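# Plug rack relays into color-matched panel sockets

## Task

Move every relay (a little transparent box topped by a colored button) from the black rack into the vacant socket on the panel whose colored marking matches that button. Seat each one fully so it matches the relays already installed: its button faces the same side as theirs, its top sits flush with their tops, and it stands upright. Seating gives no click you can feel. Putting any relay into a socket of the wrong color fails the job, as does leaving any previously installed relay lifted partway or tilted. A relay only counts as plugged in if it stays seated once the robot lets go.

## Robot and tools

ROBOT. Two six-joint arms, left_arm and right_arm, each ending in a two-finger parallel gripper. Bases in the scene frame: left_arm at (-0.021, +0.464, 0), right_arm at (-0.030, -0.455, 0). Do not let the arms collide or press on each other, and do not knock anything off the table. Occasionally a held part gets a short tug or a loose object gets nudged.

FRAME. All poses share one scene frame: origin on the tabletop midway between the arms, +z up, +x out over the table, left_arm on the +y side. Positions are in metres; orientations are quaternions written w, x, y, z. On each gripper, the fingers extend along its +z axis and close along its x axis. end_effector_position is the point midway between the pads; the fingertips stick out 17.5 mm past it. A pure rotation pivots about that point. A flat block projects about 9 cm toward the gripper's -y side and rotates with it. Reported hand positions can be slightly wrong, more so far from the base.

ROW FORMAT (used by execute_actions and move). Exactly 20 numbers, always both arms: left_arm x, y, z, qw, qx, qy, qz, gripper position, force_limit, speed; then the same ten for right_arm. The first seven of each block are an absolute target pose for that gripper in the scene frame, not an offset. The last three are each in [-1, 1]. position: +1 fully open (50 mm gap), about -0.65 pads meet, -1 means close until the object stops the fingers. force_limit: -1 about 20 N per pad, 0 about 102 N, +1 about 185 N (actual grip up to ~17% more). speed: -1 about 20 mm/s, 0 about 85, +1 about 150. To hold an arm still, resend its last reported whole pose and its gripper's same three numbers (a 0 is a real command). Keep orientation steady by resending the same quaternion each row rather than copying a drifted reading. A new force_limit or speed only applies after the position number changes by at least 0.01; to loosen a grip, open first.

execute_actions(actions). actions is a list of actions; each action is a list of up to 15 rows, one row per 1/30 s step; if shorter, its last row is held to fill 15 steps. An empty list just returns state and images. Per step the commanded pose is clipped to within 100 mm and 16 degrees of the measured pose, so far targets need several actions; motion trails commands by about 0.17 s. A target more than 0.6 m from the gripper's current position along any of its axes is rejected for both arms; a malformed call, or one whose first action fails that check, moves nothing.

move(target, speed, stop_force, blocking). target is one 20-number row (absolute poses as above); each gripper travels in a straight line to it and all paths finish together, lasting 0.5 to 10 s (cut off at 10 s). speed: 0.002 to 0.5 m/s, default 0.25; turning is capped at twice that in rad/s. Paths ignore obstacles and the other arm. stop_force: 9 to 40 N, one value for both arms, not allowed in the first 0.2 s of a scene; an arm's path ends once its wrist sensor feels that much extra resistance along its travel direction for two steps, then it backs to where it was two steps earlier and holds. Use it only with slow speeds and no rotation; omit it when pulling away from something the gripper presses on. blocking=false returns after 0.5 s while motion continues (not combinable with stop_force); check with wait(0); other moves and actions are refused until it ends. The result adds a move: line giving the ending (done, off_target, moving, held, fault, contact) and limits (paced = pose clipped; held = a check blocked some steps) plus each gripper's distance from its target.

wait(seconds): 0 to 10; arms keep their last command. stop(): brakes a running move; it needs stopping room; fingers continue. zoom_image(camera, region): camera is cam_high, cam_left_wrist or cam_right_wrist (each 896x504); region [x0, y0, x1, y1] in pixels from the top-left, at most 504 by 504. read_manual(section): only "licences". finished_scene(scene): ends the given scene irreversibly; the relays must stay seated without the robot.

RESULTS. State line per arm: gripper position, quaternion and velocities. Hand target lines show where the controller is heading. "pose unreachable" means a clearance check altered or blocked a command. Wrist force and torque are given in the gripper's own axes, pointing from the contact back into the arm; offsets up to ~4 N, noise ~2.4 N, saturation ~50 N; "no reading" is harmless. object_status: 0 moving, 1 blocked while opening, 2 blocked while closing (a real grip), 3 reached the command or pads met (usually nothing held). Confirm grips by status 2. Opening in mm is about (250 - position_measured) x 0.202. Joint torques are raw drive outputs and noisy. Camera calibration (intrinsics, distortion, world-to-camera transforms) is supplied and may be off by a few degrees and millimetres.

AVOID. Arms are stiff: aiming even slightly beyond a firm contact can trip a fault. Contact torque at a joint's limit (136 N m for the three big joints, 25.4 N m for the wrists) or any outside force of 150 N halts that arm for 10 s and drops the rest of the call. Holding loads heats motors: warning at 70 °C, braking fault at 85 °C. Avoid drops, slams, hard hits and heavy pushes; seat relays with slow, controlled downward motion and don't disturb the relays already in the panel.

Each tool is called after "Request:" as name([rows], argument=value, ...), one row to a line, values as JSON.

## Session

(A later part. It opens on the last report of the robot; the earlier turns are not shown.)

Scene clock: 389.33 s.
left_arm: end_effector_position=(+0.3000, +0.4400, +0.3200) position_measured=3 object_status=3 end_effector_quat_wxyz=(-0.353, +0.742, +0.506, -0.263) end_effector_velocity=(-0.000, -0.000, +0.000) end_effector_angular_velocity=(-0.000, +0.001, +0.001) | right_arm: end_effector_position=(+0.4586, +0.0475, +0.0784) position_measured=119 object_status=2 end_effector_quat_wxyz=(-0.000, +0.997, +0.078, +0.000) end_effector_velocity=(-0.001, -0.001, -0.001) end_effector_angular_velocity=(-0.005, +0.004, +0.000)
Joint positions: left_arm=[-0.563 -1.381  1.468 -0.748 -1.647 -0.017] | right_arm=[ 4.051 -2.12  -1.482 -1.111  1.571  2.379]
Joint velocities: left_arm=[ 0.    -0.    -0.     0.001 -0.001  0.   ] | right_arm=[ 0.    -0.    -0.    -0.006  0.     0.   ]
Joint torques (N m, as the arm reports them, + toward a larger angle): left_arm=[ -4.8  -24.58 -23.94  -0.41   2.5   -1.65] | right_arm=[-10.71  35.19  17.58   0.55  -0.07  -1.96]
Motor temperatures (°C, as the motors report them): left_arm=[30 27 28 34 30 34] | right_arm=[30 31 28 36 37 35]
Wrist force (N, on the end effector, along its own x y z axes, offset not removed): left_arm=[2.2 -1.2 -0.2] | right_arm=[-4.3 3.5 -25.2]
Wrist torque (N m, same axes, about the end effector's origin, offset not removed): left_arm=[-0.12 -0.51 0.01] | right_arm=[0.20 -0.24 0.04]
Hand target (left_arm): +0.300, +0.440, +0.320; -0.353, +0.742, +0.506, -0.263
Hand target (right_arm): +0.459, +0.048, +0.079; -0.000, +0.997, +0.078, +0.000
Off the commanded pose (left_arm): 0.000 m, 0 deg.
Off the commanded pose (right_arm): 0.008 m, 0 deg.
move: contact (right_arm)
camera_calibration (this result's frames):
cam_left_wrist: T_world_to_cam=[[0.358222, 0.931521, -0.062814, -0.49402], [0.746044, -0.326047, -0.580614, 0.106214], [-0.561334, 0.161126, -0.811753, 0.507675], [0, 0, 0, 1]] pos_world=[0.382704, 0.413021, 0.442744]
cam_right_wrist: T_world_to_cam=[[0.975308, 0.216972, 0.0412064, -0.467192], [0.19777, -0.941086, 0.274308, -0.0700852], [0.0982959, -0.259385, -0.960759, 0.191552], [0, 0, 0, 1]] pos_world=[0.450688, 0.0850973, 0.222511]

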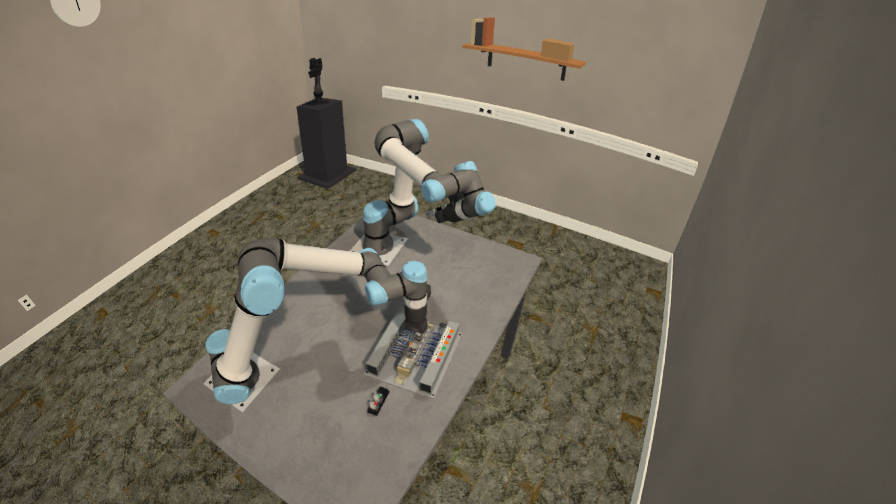

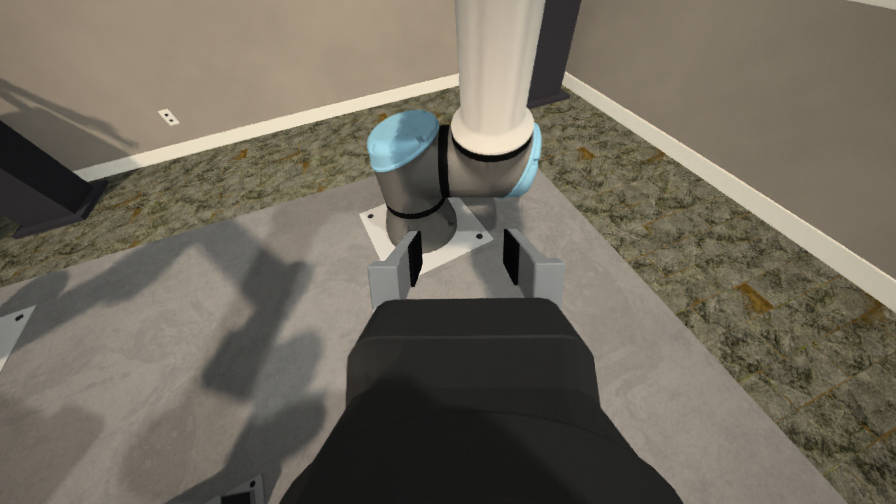

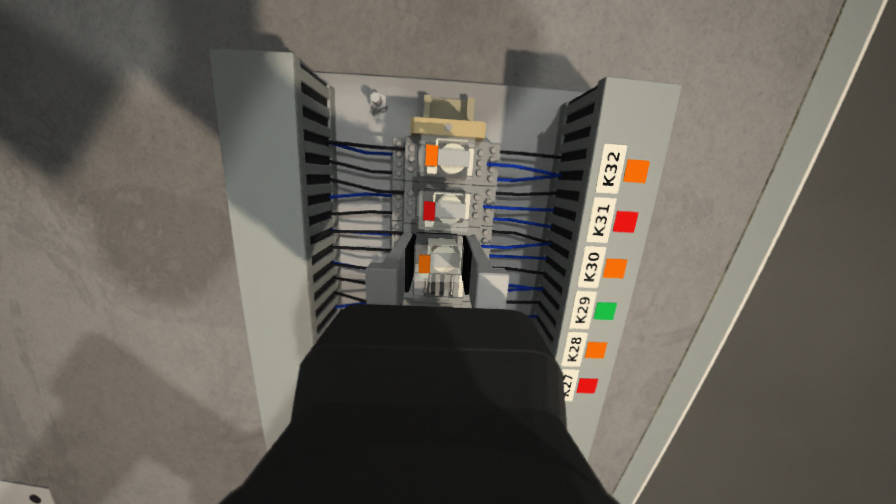

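Request:
move(target=[0.30,0.44,0.32,-0.353,0.742,0.506,-0.263,1,0,0, 0.45913,0.04751,0.0784,0,0.99692,0.07846,0,-1,-0.4,-0.5], speed=0.002)

Request:
move(target=[0.30,0.44,0.32,-0.353,0.742,0.506,-0.263,1,0,0, 0.45962,0.04759,0.0784,0,0.99692,0.07846,0,-1,-0.4,-0.5], speed=0.002)

Request:
move(target=[0.30,0.44,0.32,-0.353,0.742,0.506,-0.263,1,0,0, 0.46012,0.04767,0.0784,0,0.99692,0.07846,0,-1,-0.4,-0.5], speed=0.002)

Scene clock: 394.33 s.
left_arm: end_effector_position=(+0.3000, +0.4400, +0.3200) position_measured=3 object_status=3 end_effector_quat_wxyz=(-0.353, +0.742, +0.506, -0.263) end_effector_velocity=(-0.001, +0.000, -0.001) end_effector_angular_velocity=(+0.001, +0.003, -0.000) | right_arm: end_effector_position=(+0.4591, +0.0475, +0.0785) position_measured=119 object_status=2 end_effector_quat_wxyz=(-0.000, +0.997, +0.078, +0.000) end_effector_velocity=(-0.000, -0.001, -0.000) end_effector_angular_velocity=(-0.001, +0.001, -0.000)
Joint positions: left_arm=[-0.563 -1.381  1.468 -0.748 -1.647 -0.017] | right_arm=[ 4.051 -2.12  -1.481 -1.111  1.571  2.379]
Joint velocities: left_arm=[-0.    -0.     0.003  0.    -0.     0.   ] | right_arm=[-0.    -0.     0.    -0.002  0.    -0.   ]
Joint torques (N m, as the arm reports them, + toward a larger angle): left_arm=[ -4.26 -25.57 -23.62  -0.59   2.46  -1.76] | right_arm=[-14.35  21.38  28.11   1.84  -2.14  -2.1 ]
Motor temperatures (°C, as the motors report them): left_arm=[30 27 28 34 30 34] | right_arm=[30 31 28 36 37 35]
Wrist force (N, on the end effector, along its own x y z axes, offset not removed): left_arm=[2.5 -0.8 1.3] | right_arm=[-8.8 1.6 -21.0]
Wrist torque (N m, same axes, about the end effector's origin, offset not removed): left_arm=[-0.10 -0.59 0.05] | right_arm=[-0.06 -0.50 0.09]
Hand target (left_arm): +0.300, +0.440, +0.320; -0.353, +0.742, +0.506, -0.263
Hand target (right_arm): +0.459, +0.048, +0.078; -0.000, +0.997, +0.078, +0.000
Off the commanded pose (left_arm): 0.000 m, 0 deg.
Off the commanded pose (right_arm): 0.000 m, 0 deg.
move: done
camera_calibration (this result's frames):
cam_left_wrist: T_world_to_cam=[[0.358222, 0.931521, -0.0628142, -0.49402], [0.746044, -0.326047, -0.580613, 0.106214], [-0.561334, 0.161126, -0.811753, 0.507675], [0, 0, 0, 1]] pos_world=[0.382704, 0.413021, 0.442744]
cam_right_wrist: T_world_to_cam=[[0.975301, 0.216992, 0.0412663, -0.467682], [0.197771, -0.941079, 0.274329, -0.0701633], [0.0983621, -0.259392, -0.96075, 0.191645], [0, 0, 0, 1]] pos_world=[0.451156, 0.0851652, 0.22267]

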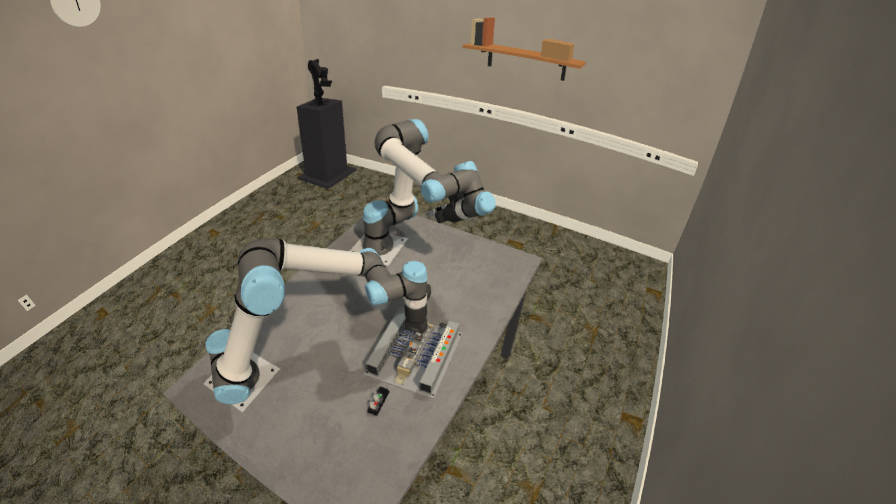

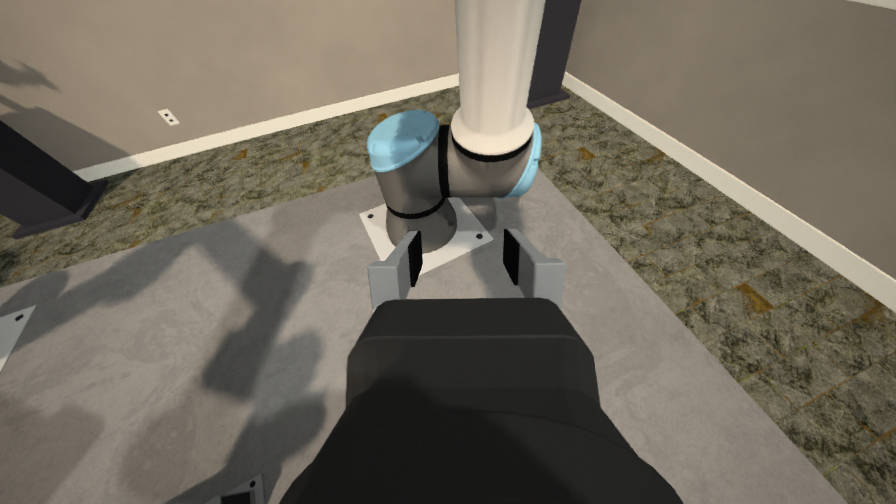

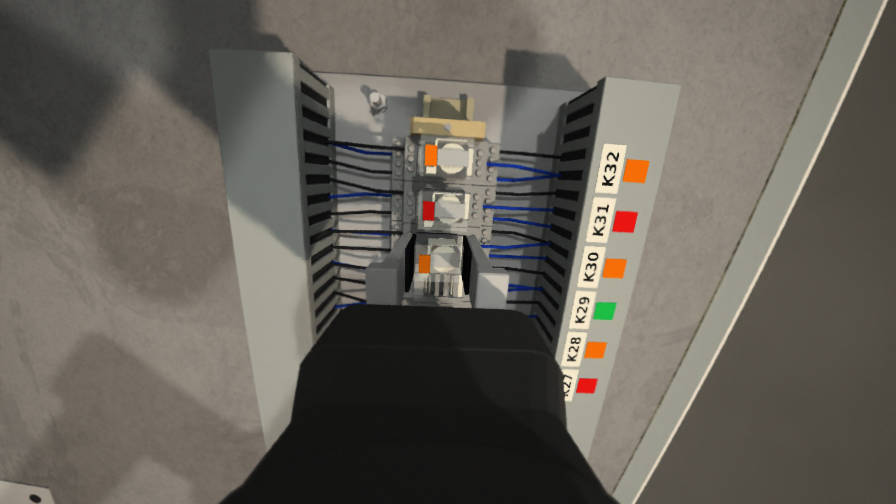

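Scene clock: 395.03 s.
left_arm: end_effector_position=(+0.3000, +0.4400, +0.3200) position_measured=3 object_status=3 end_effector_quat_wxyz=(-0.353, +0.742, +0.506, -0.263) end_effector_velocity=(+0.000, +0.000, +0.000) end_effector_angular_velocity=(+0.001, -0.000, -0.000) | right_arm: end_effector_position=(+0.4596, +0.0476, +0.0784) position_measured=119 object_status=2 end_effector_quat_wxyz=(-0.000, +0.997, +0.078, +0.000) end_effector_velocity=(+0.000, -0.000, +0.000) end_effector_angular_velocity=(+0.000, +0.000, -0.000)
Joint positions: left_arm=[-0.563 -1.381  1.468 -0.748 -1.647 -0.017] | right_arm=[ 4.05  -2.121 -1.479 -1.112  1.571  2.378]
Joint velocities: left_arm=[-0.    -0.    -0.001  0.001  0.001 -0.001] | right_arm=[-0. -0.  0. -0.  0. -0.]
Joint torques (N m, as the arm reports them, + toward a larger angle): left_arm=[ -4.57 -24.39 -22.85  -0.4    2.44  -1.57] | right_arm=[-16.89  17.99  27.3    1.85  -1.69  -1.91]
Motor temperatures (°C, as the motors report them): left_arm=[30 27 28 34 30 34] | right_arm=[30 31 28 36 37 35]
Wrist force (N, on the end effector, along its own x y z axes, offset not removed): left_arm=[1.8 -1.3 -0.7] | right_arm=[-9.6 1.9 -24.6]
Wrist torque (N m, same axes, about the end effector's origin, offset not removed): left_arm=[-0.15 -0.47 0.06] | right_arm=[0.09 -0.97 0.05]
Hand target (left_arm): +0.300, +0.440, +0.320; -0.353, +0.742, +0.506, -0.263
Hand target (right_arm): +0.460, +0.048, +0.078; -0.000, +0.997, +0.078, +0.000
Off the commanded pose (left_arm): 0.000 m, 0 deg.
Off the commanded pose (right_arm): 0.000 m, 0 deg.
move: done
camera_calibration (this result's frames):
cam_left_wrist: T_world_to_cam=[[0.358222, 0.931521, -0.062814, -0.49402], [0.746044, -0.326047, -0.580613, 0.106214], [-0.561334, 0.161127, -0.811753, 0.507675], [0, 0, 0, 1]] pos_world=[0.382704, 0.413021, 0.442744]
cam_right_wrist: T_world_to_cam=[[0.975306, 0.216989, 0.0411574, -0.46815], [0.197787, -0.941049, 0.274423, -0.0701977], [0.0982779, -0.259506, -0.960728, 0.19157], [0, 0, 0, 1]] pos_world=[0.451647, 0.0852375, 0.222578]

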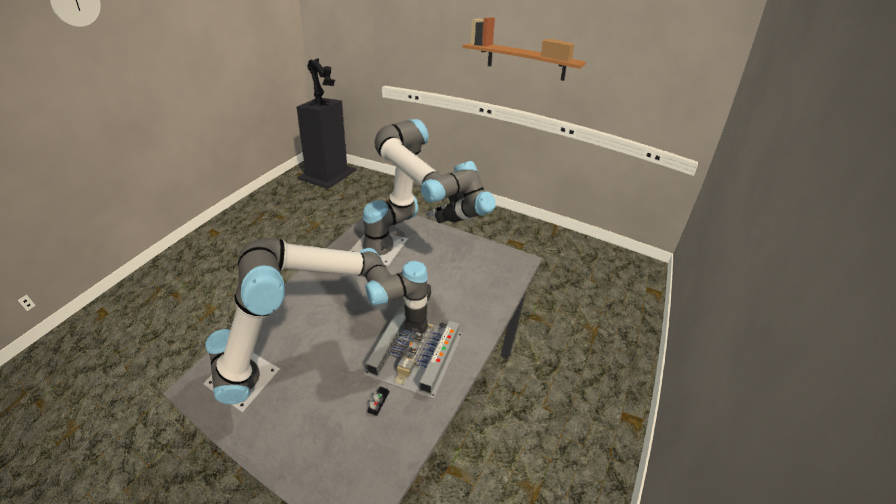

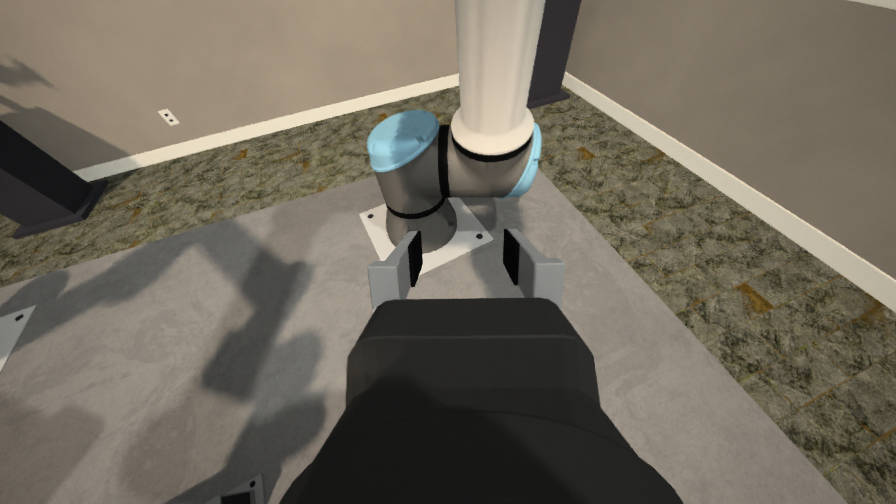

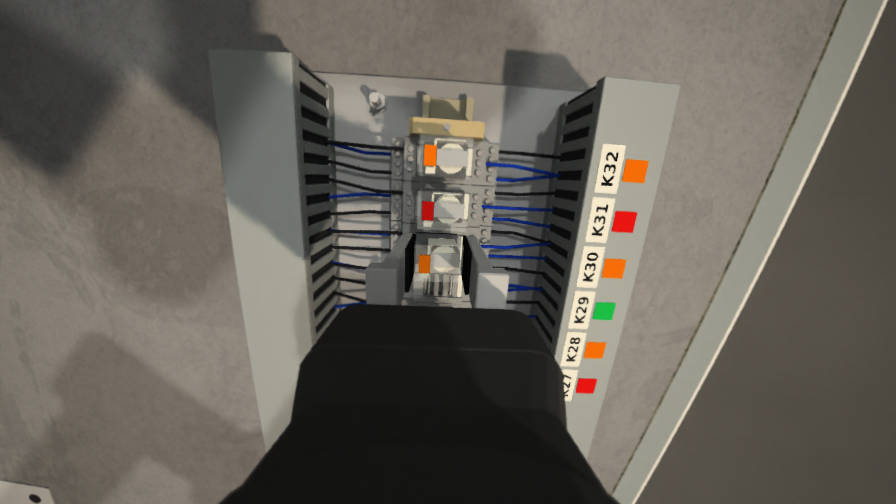

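Scene clock: 395.73 s.
left_arm: end_effector_position=(+0.3000, +0.4400, +0.3200) position_measured=3 object_status=3 end_effector_quat_wxyz=(-0.353, +0.742, +0.506, -0.263) end_effector_velocity=(+0.000, -0.000, -0.000) end_effector_angular_velocity=(-0.001, -0.001, -0.000) | right_arm: end_effector_position=(+0.4601, +0.0477, +0.0784) position_measured=119 object_status=2 end_effector_quat_wxyz=(-0.000, +0.997, +0.078, +0.000) end_effector_velocity=(+0.000, +0.000, -0.000) end_effector_angular_velocity=(+0.000, -0.000, -0.000)
Joint positions: left_arm=[-0.563 -1.381  1.468 -0.748 -1.647 -0.017] | right_arm=[ 4.049 -2.122 -1.478 -1.112  1.571  2.378]
Joint velocities: left_arm=[ 0.    -0.    -0.001 -0.001 -0.     0.   ] | right_arm=[-0.    -0.001  0.001  0.    -0.    -0.   ]
Joint torques (N m, as the arm reports them, + toward a larger angle): left_arm=[ -4.93 -24.92 -21.71  -0.29   2.46  -1.45] | right_arm=[-16.08  17.91  27.1    1.25  -1.88  -1.78]
Motor temperatures (°C, as the motors report them): left_arm=[30 27 28 34 30 34] | right_arm=[30 31 28 36 37 35]
Wrist force (N, on the end effector, along its own x y z axes, offset not removed): left_arm=[1.2 -0.3 -0.1] | right_arm=[-9.4 1.7 -23.5]
Wrist torque (N m, same axes, about the end effector's origin, offset not removed): left_arm=[0.05 -0.33 0.11] | right_arm=[0.16 -0.43 0.12]
Hand target (left_arm): +0.300, +0.440, +0.320; -0.353, +0.742, +0.506, -0.263
Hand target (right_arm): +0.460, +0.048, +0.078; -0.000, +0.997, +0.078, -0.000
Off the commanded pose (left_arm): 0.000 m, 0 deg.
Off the commanded pose (right_arm): 0.000 m, 0 deg.
move: done
camera_calibration (this result's frames):
cam_left_wrist: T_world_to_cam=[[0.358222, 0.931521, -0.0628141, -0.49402], [0.746044, -0.326047, -0.580614, 0.106214], [-0.561334, 0.161127, -0.811753, 0.507675], [0, 0, 0, 1]] pos_world=[0.382704, 0.413021, 0.442744]
cam_right_wrist: T_world_to_cam=[[0.975312, 0.216965, 0.041147, -0.468665], [0.197768, -0.941058, 0.274404, -0.0702072], [0.0982578, -0.259492, -0.960734, 0.191531], [0, 0, 0, 1]] pos_world=[0.45216, 0.0853155, 0.222559]

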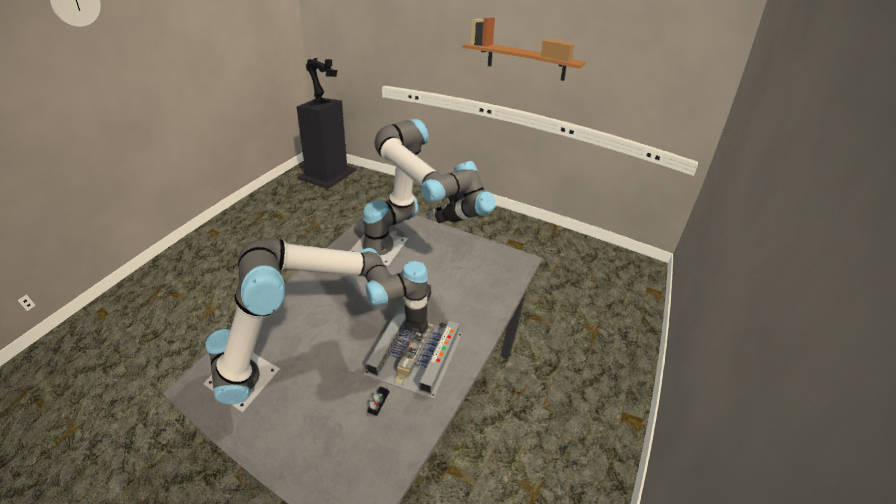

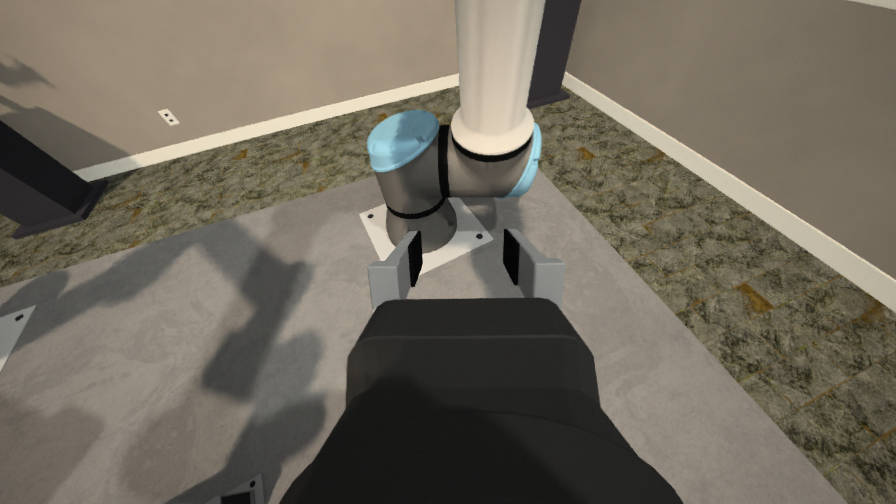

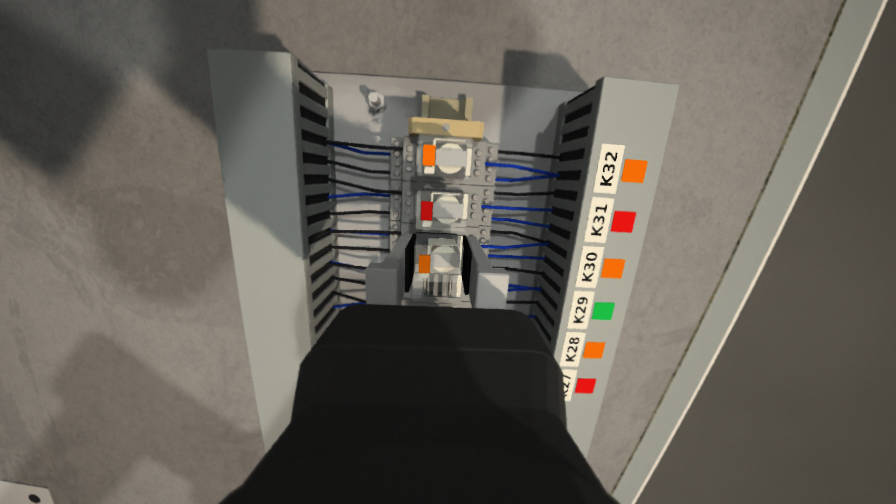

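Request:
move(target=[0.30,0.44,0.32,-0.353,0.742,0.506,-0.263,1,0,0, 0.46061,0.04775,0.0784,0,0.99692,0.07846,0,-1,-0.4,-0.5], speed=0.002)

Request:
move(target=[0.30,0.44,0.32,-0.353,0.742,0.506,-0.263,1,0,0, 0.46111,0.04783,0.0784,0,0.99692,0.07846,0,-1,-0.4,-0.5], speed=0.002)

Request:
move(target=[0.30,0.44,0.32,-0.353,0.742,0.506,-0.263,1,0,0, 0.46160,0.04790,0.0784,0,0.99692,0.07846,0,-1,-0.4,-0.5], speed=0.002)

Scene clock: 401.60 s.
left_arm: end_effector_position=(+0.3000, +0.4400, +0.3200) position_measured=3 object_status=3 end_effector_quat_wxyz=(-0.353, +0.742, +0.506, -0.263) end_effector_velocity=(+0.000, -0.000, -0.000) end_effector_angular_velocity=(-0.001, -0.001, -0.001) | right_arm: end_effector_position=(+0.4606, +0.0477, +0.0784) position_measured=119 object_status=2 end_effector_quat_wxyz=(-0.000, +0.997, +0.078, -0.000) end_effector_velocity=(-0.000, -0.000, -0.000) end_effector_angular_velocity=(-0.001, +0.001, +0.000)
Joint positions: left_arm=[-0.563 -1.381  1.468 -0.748 -1.647 -0.017] | right_arm=[ 4.049 -2.123 -1.476 -1.113  1.571  2.377]
Joint velocities: left_arm=[-0.001  0.     0.001 -0.002 -0.     0.   ] | right_arm=[-0.    -0.     0.001 -0.001  0.    -0.   ]
Joint torques (N m, as the arm reports them, + toward a larger angle): left_arm=[ -4.5  -24.52 -22.63  -0.34   2.35  -1.66] | right_arm=[-16.02  17.66  26.05   1.42  -3.56  -1.77]
Motor temperatures (°C, as the motors report them): left_arm=[30 27 28 34 30 34] | right_arm=[30 31 28 36 37 35]
Wrist force (N, on the end effector, along its own x y z axes, offset not removed): left_arm=[1.1 -0.4 0.1] | right_arm=[-10.7 1.3 -25.4]
Wrist torque (N m, same axes, about the end effector's origin, offset not removed): left_arm=[-0.02 -0.38 0.13] | right_arm=[0.10 -0.43 0.05]
Hand target (left_arm): +0.300, +0.440, +0.320; -0.353, +0.742, +0.506, -0.263
Hand target (right_arm): +0.461, +0.048, +0.078; -0.000, +0.997, +0.078, -0.000
Off the commanded pose (left_arm): 0.000 m, 0 deg.
Off the commanded pose (right_arm): 0.000 m, 0 deg.
move: done
camera_calibration (this result's frames):
cam_left_wrist: T_world_to_cam=[[0.358223, 0.931521, -0.0628137, -0.49402], [0.746043, -0.326048, -0.580613, 0.106214], [-0.561334, 0.161127, -0.811753, 0.507674], [0, 0, 0, 1]] pos_world=[0.382704, 0.413021, 0.442744]
cam_right_wrist: T_world_to_cam=[[0.975312, 0.216971, 0.0411223, -0.469152], [0.197778, -0.94105, 0.274426, -0.0702381], [0.0982406, -0.259518, -0.960729, 0.191504], [0, 0, 0, 1]] pos_world=[0.452647, 0.0853933, 0.222551]

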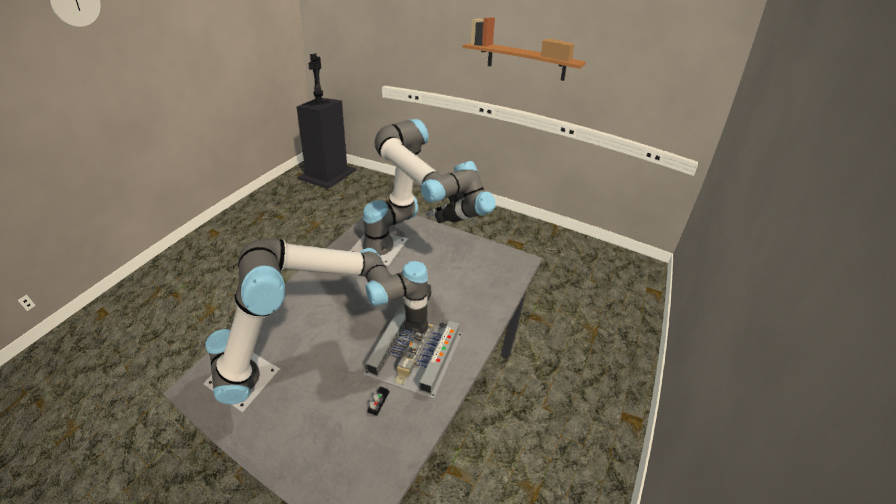

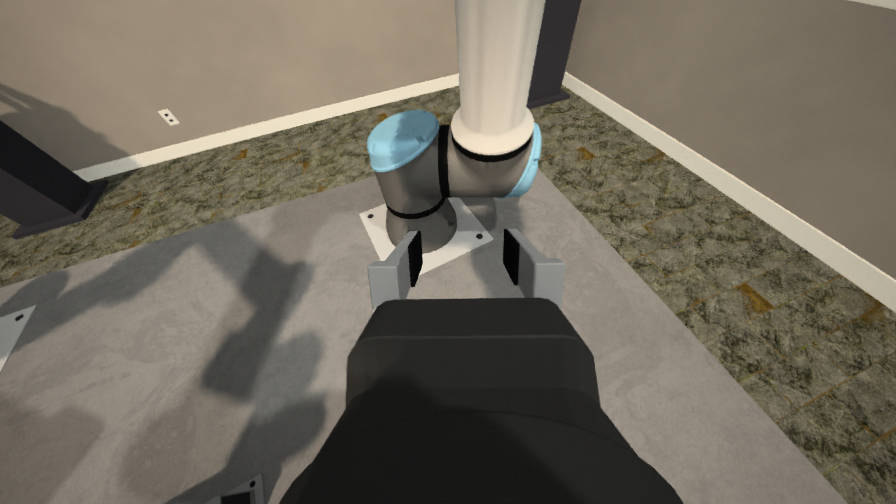

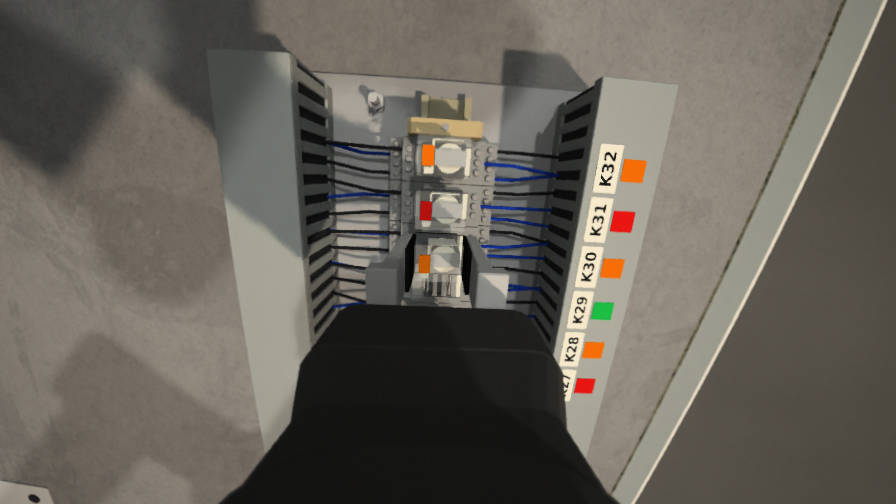

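Scene clock: 402.30 s.
left_arm: end_effector_position=(+0.3000, +0.4400, +0.3200) position_measured=3 object_status=3 end_effector_quat_wxyz=(-0.353, +0.742, +0.506, -0.263) end_effector_velocity=(-0.000, +0.000, -0.000) end_effector_angular_velocity=(+0.000, +0.001, -0.001) | right_arm: end_effector_position=(+0.4611, +0.0478, +0.0784) position_measured=119 object_status=2 end_effector_quat_wxyz=(-0.000, +0.997, +0.078, -0.000) end_effector_velocity=(-0.000, -0.001, -0.001) end_effector_angular_velocity=(-0.003, +0.002, -0.000)
Joint positions: left_arm=[-0.563 -1.381  1.468 -0.748 -1.647 -0.017] | right_arm=[ 4.048 -2.124 -1.475 -1.114  1.571  2.377]
Joint velocities: left_arm=[0.    0.    0.001 0.    0.    0.001] | right_arm=[-0.    -0.001  0.001 -0.003 -0.    -0.   ]
Joint torques (N m, as the arm reports them, + toward a larger angle): left_arm=[ -4.2  -24.41 -21.86  -0.5    2.47  -1.41] | right_arm=[-16.93  16.48  27.48   1.42  -3.88  -1.91]
Motor temperatures (°C, as the motors report them): left_arm=[30 27 28 34 30 34] | right_arm=[30 31 28 36 37 35]
Wrist force (N, on the end effector, along its own x y z axes, offset not removed): left_arm=[3.6 -1.9 0.3] | right_arm=[-11.7 0.9 -25.6]
Wrist torque (N m, same axes, about the end effector's origin, offset not removed): left_arm=[-0.22 -0.72 0.07] | right_arm=[0.07 -0.46 0.06]
Hand target (left_arm): +0.300, +0.440, +0.320; -0.353, +0.742, +0.506, -0.263
Hand target (right_arm): +0.461, +0.048, +0.078; -0.000, +0.997, +0.078, -0.000
Off the commanded pose (left_arm): 0.000 m, 0 deg.
Off the commanded pose (right_arm): 0.000 m, 0 deg.
move: done
camera_calibration (this result's frames):
cam_left_wrist: T_world_to_cam=[[0.358222, 0.931521, -0.0628136, -0.49402], [0.746044, -0.326047, -0.580614, 0.106214], [-0.561334, 0.161127, -0.811753, 0.507674], [0, 0, 0, 1]] pos_world=[0.382704, 0.413021, 0.442744]
cam_right_wrist: T_world_to_cam=[[0.975311, 0.216977, 0.0411141, -0.469649], [0.197785, -0.941046, 0.274433, -0.0702656], [0.0982359, -0.259526, -0.960727, 0.191478], [0, 0, 0, 1]] pos_world=[0.453141, 0.0854734, 0.222551]

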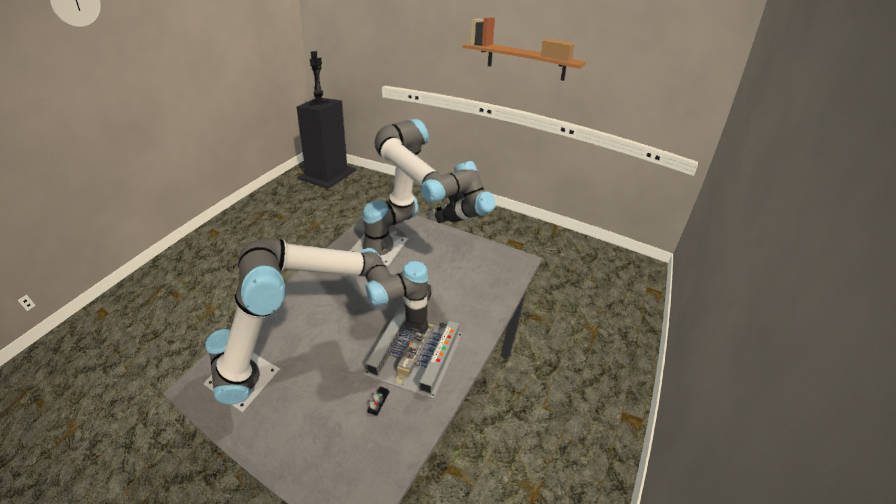

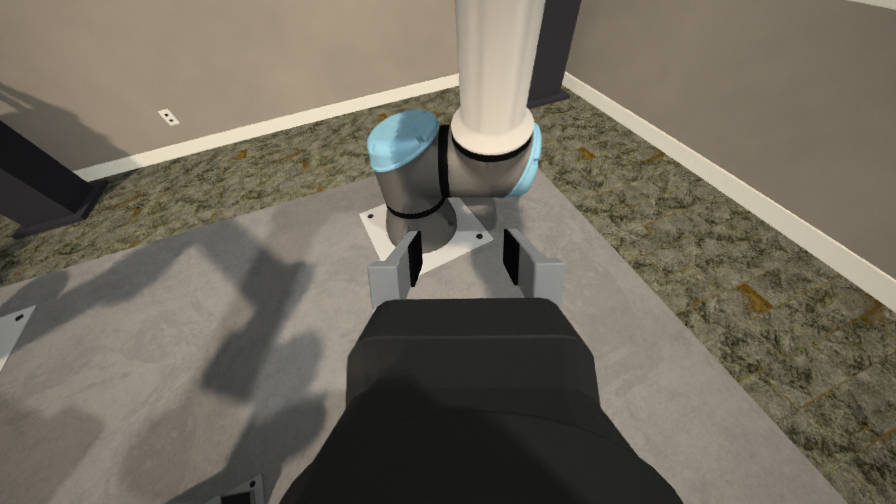

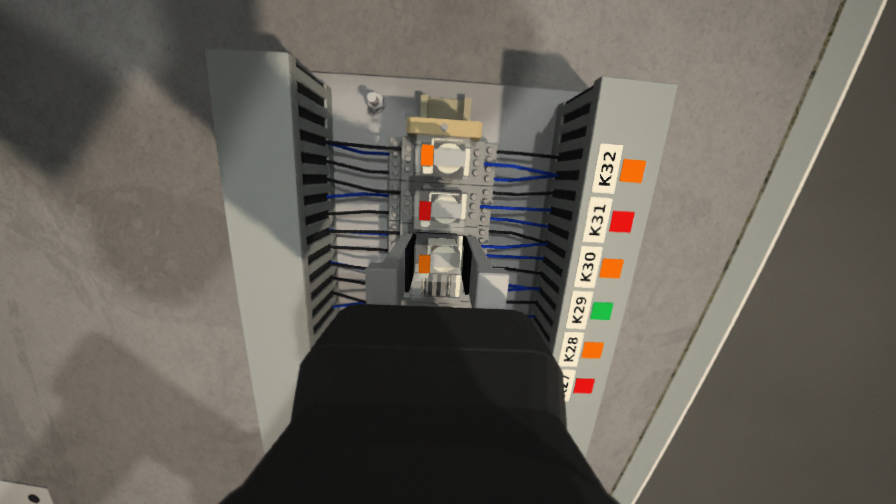

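Scene clock: 403.00 s.
left_arm: end_effector_position=(+0.3000, +0.4400, +0.3200) position_measured=3 object_status=3 end_effector_quat_wxyz=(-0.353, +0.742, +0.506, -0.263) end_effector_velocity=(-0.000, +0.000, +0.000) end_effector_angular_velocity=(-0.000, +0.001, -0.000) | right_arm: end_effector_position=(+0.4616, +0.0479, +0.0784) position_measured=119 object_status=2 end_effector_quat_wxyz=(+0.000, +0.997, +0.078, -0.000) end_effector_velocity=(+0.000, -0.000, -0.000) end_effector_angular_velocity=(-0.001, +0.000, +0.000)
Joint positions: left_arm=[-0.563 -1.381  1.468 -0.748 -1.647 -0.017] | right_arm=[ 4.048 -2.125 -1.473 -1.114  1.571  2.376]
Joint velocities: left_arm=[ 0.    -0.     0.     0.001 -0.     0.   ] | right_arm=[-0.    -0.     0.001 -0.001 -0.    -0.   ]
Joint torques (N m, as the arm reports them, + toward a larger angle): left_arm=[ -4.13 -24.56 -22.91  -0.62   2.37  -1.55] | right_arm=[-17.    17.41  25.91   1.55  -3.79  -1.93]
Motor temperatures (°C, as the motors report them): left_arm=[30 27 28 34 30 34] | right_arm=[30 31 28 36 37 35]
Wrist force (N, on the end effector, along its own x y z axes, offset not removed): left_arm=[2.6 -0.9 -0.1] | right_arm=[-11.1 0.7 -26.5]
Wrist torque (N m, same axes, about the end effector's origin, offset not removed): left_arm=[-0.11 -0.61 0.05] | right_arm=[0.06 -0.68 0.04]
Hand target (left_arm): +0.300, +0.440, +0.320; -0.353, +0.742, +0.506, -0.263
Hand target (right_arm): +0.462, +0.048, +0.078; -0.000, +0.997, +0.078, -0.000
Off the commanded pose (left_arm): 0.000 m, 0 deg.
Off the commanded pose (right_arm): 0.000 m, 0 deg.
move: done
camera_calibration (this result's frames):
cam_left_wrist: T_world_to_cam=[[0.358223, 0.931521, -0.0628138, -0.49402], [0.746043, -0.326048, -0.580613, 0.106214], [-0.561334, 0.161127, -0.811753, 0.507674], [0, 0, 0, 1]] pos_world=[0.382704, 0.413021, 0.442744]
cam_right_wrist: T_world_to_cam=[[0.97531, 0.21698, 0.0411085, -0.470139], [0.19779, -0.941043, 0.274438, -0.0702982], [0.0982327, -0.259532, -0.960726, 0.191449], [0, 0, 0, 1]] pos_world=[0.453629, 0.0855443, 0.222549]

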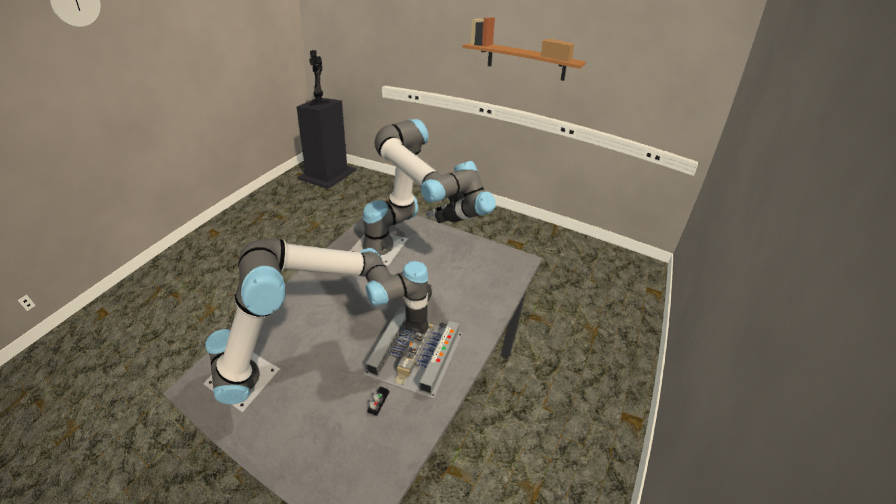

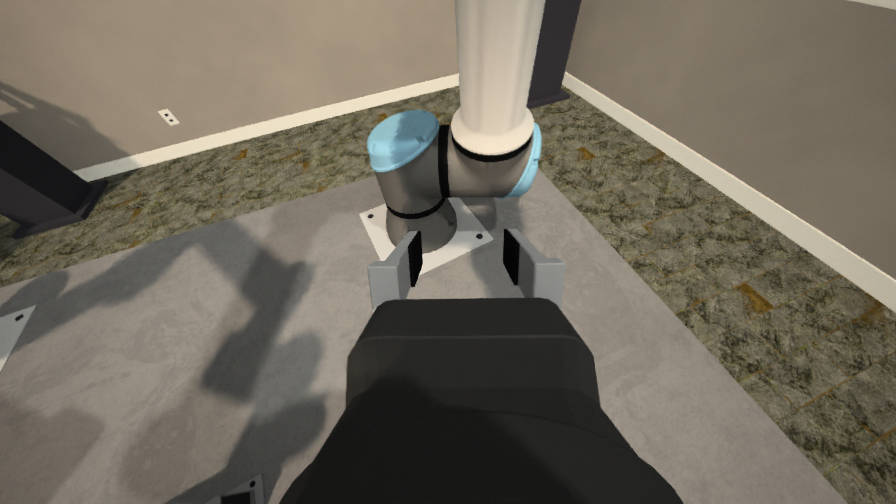

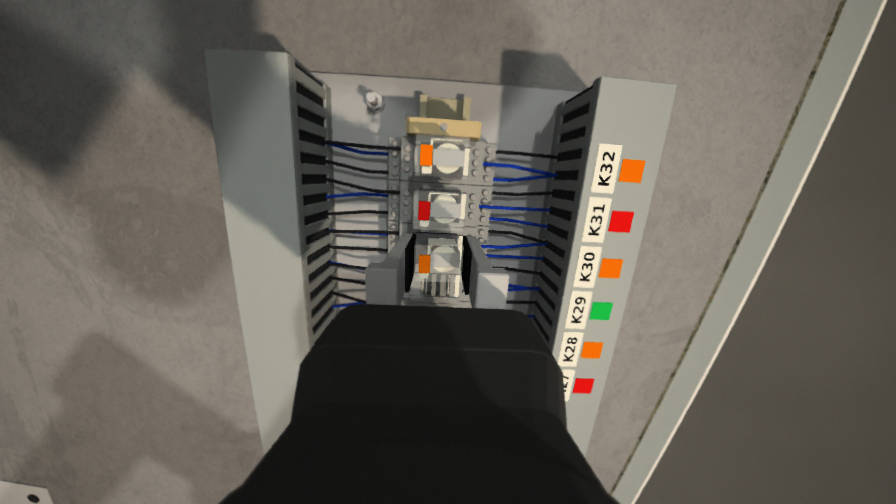

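Request:
zoom_image(camera="cam_high", region=[360, 300, 480, 400])

Region (360, 300, 480, 400) of cam_high's 896x504 image, scaled by 4.200, with more detail than that image has.

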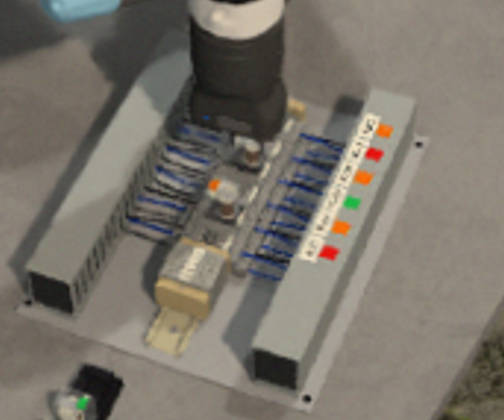

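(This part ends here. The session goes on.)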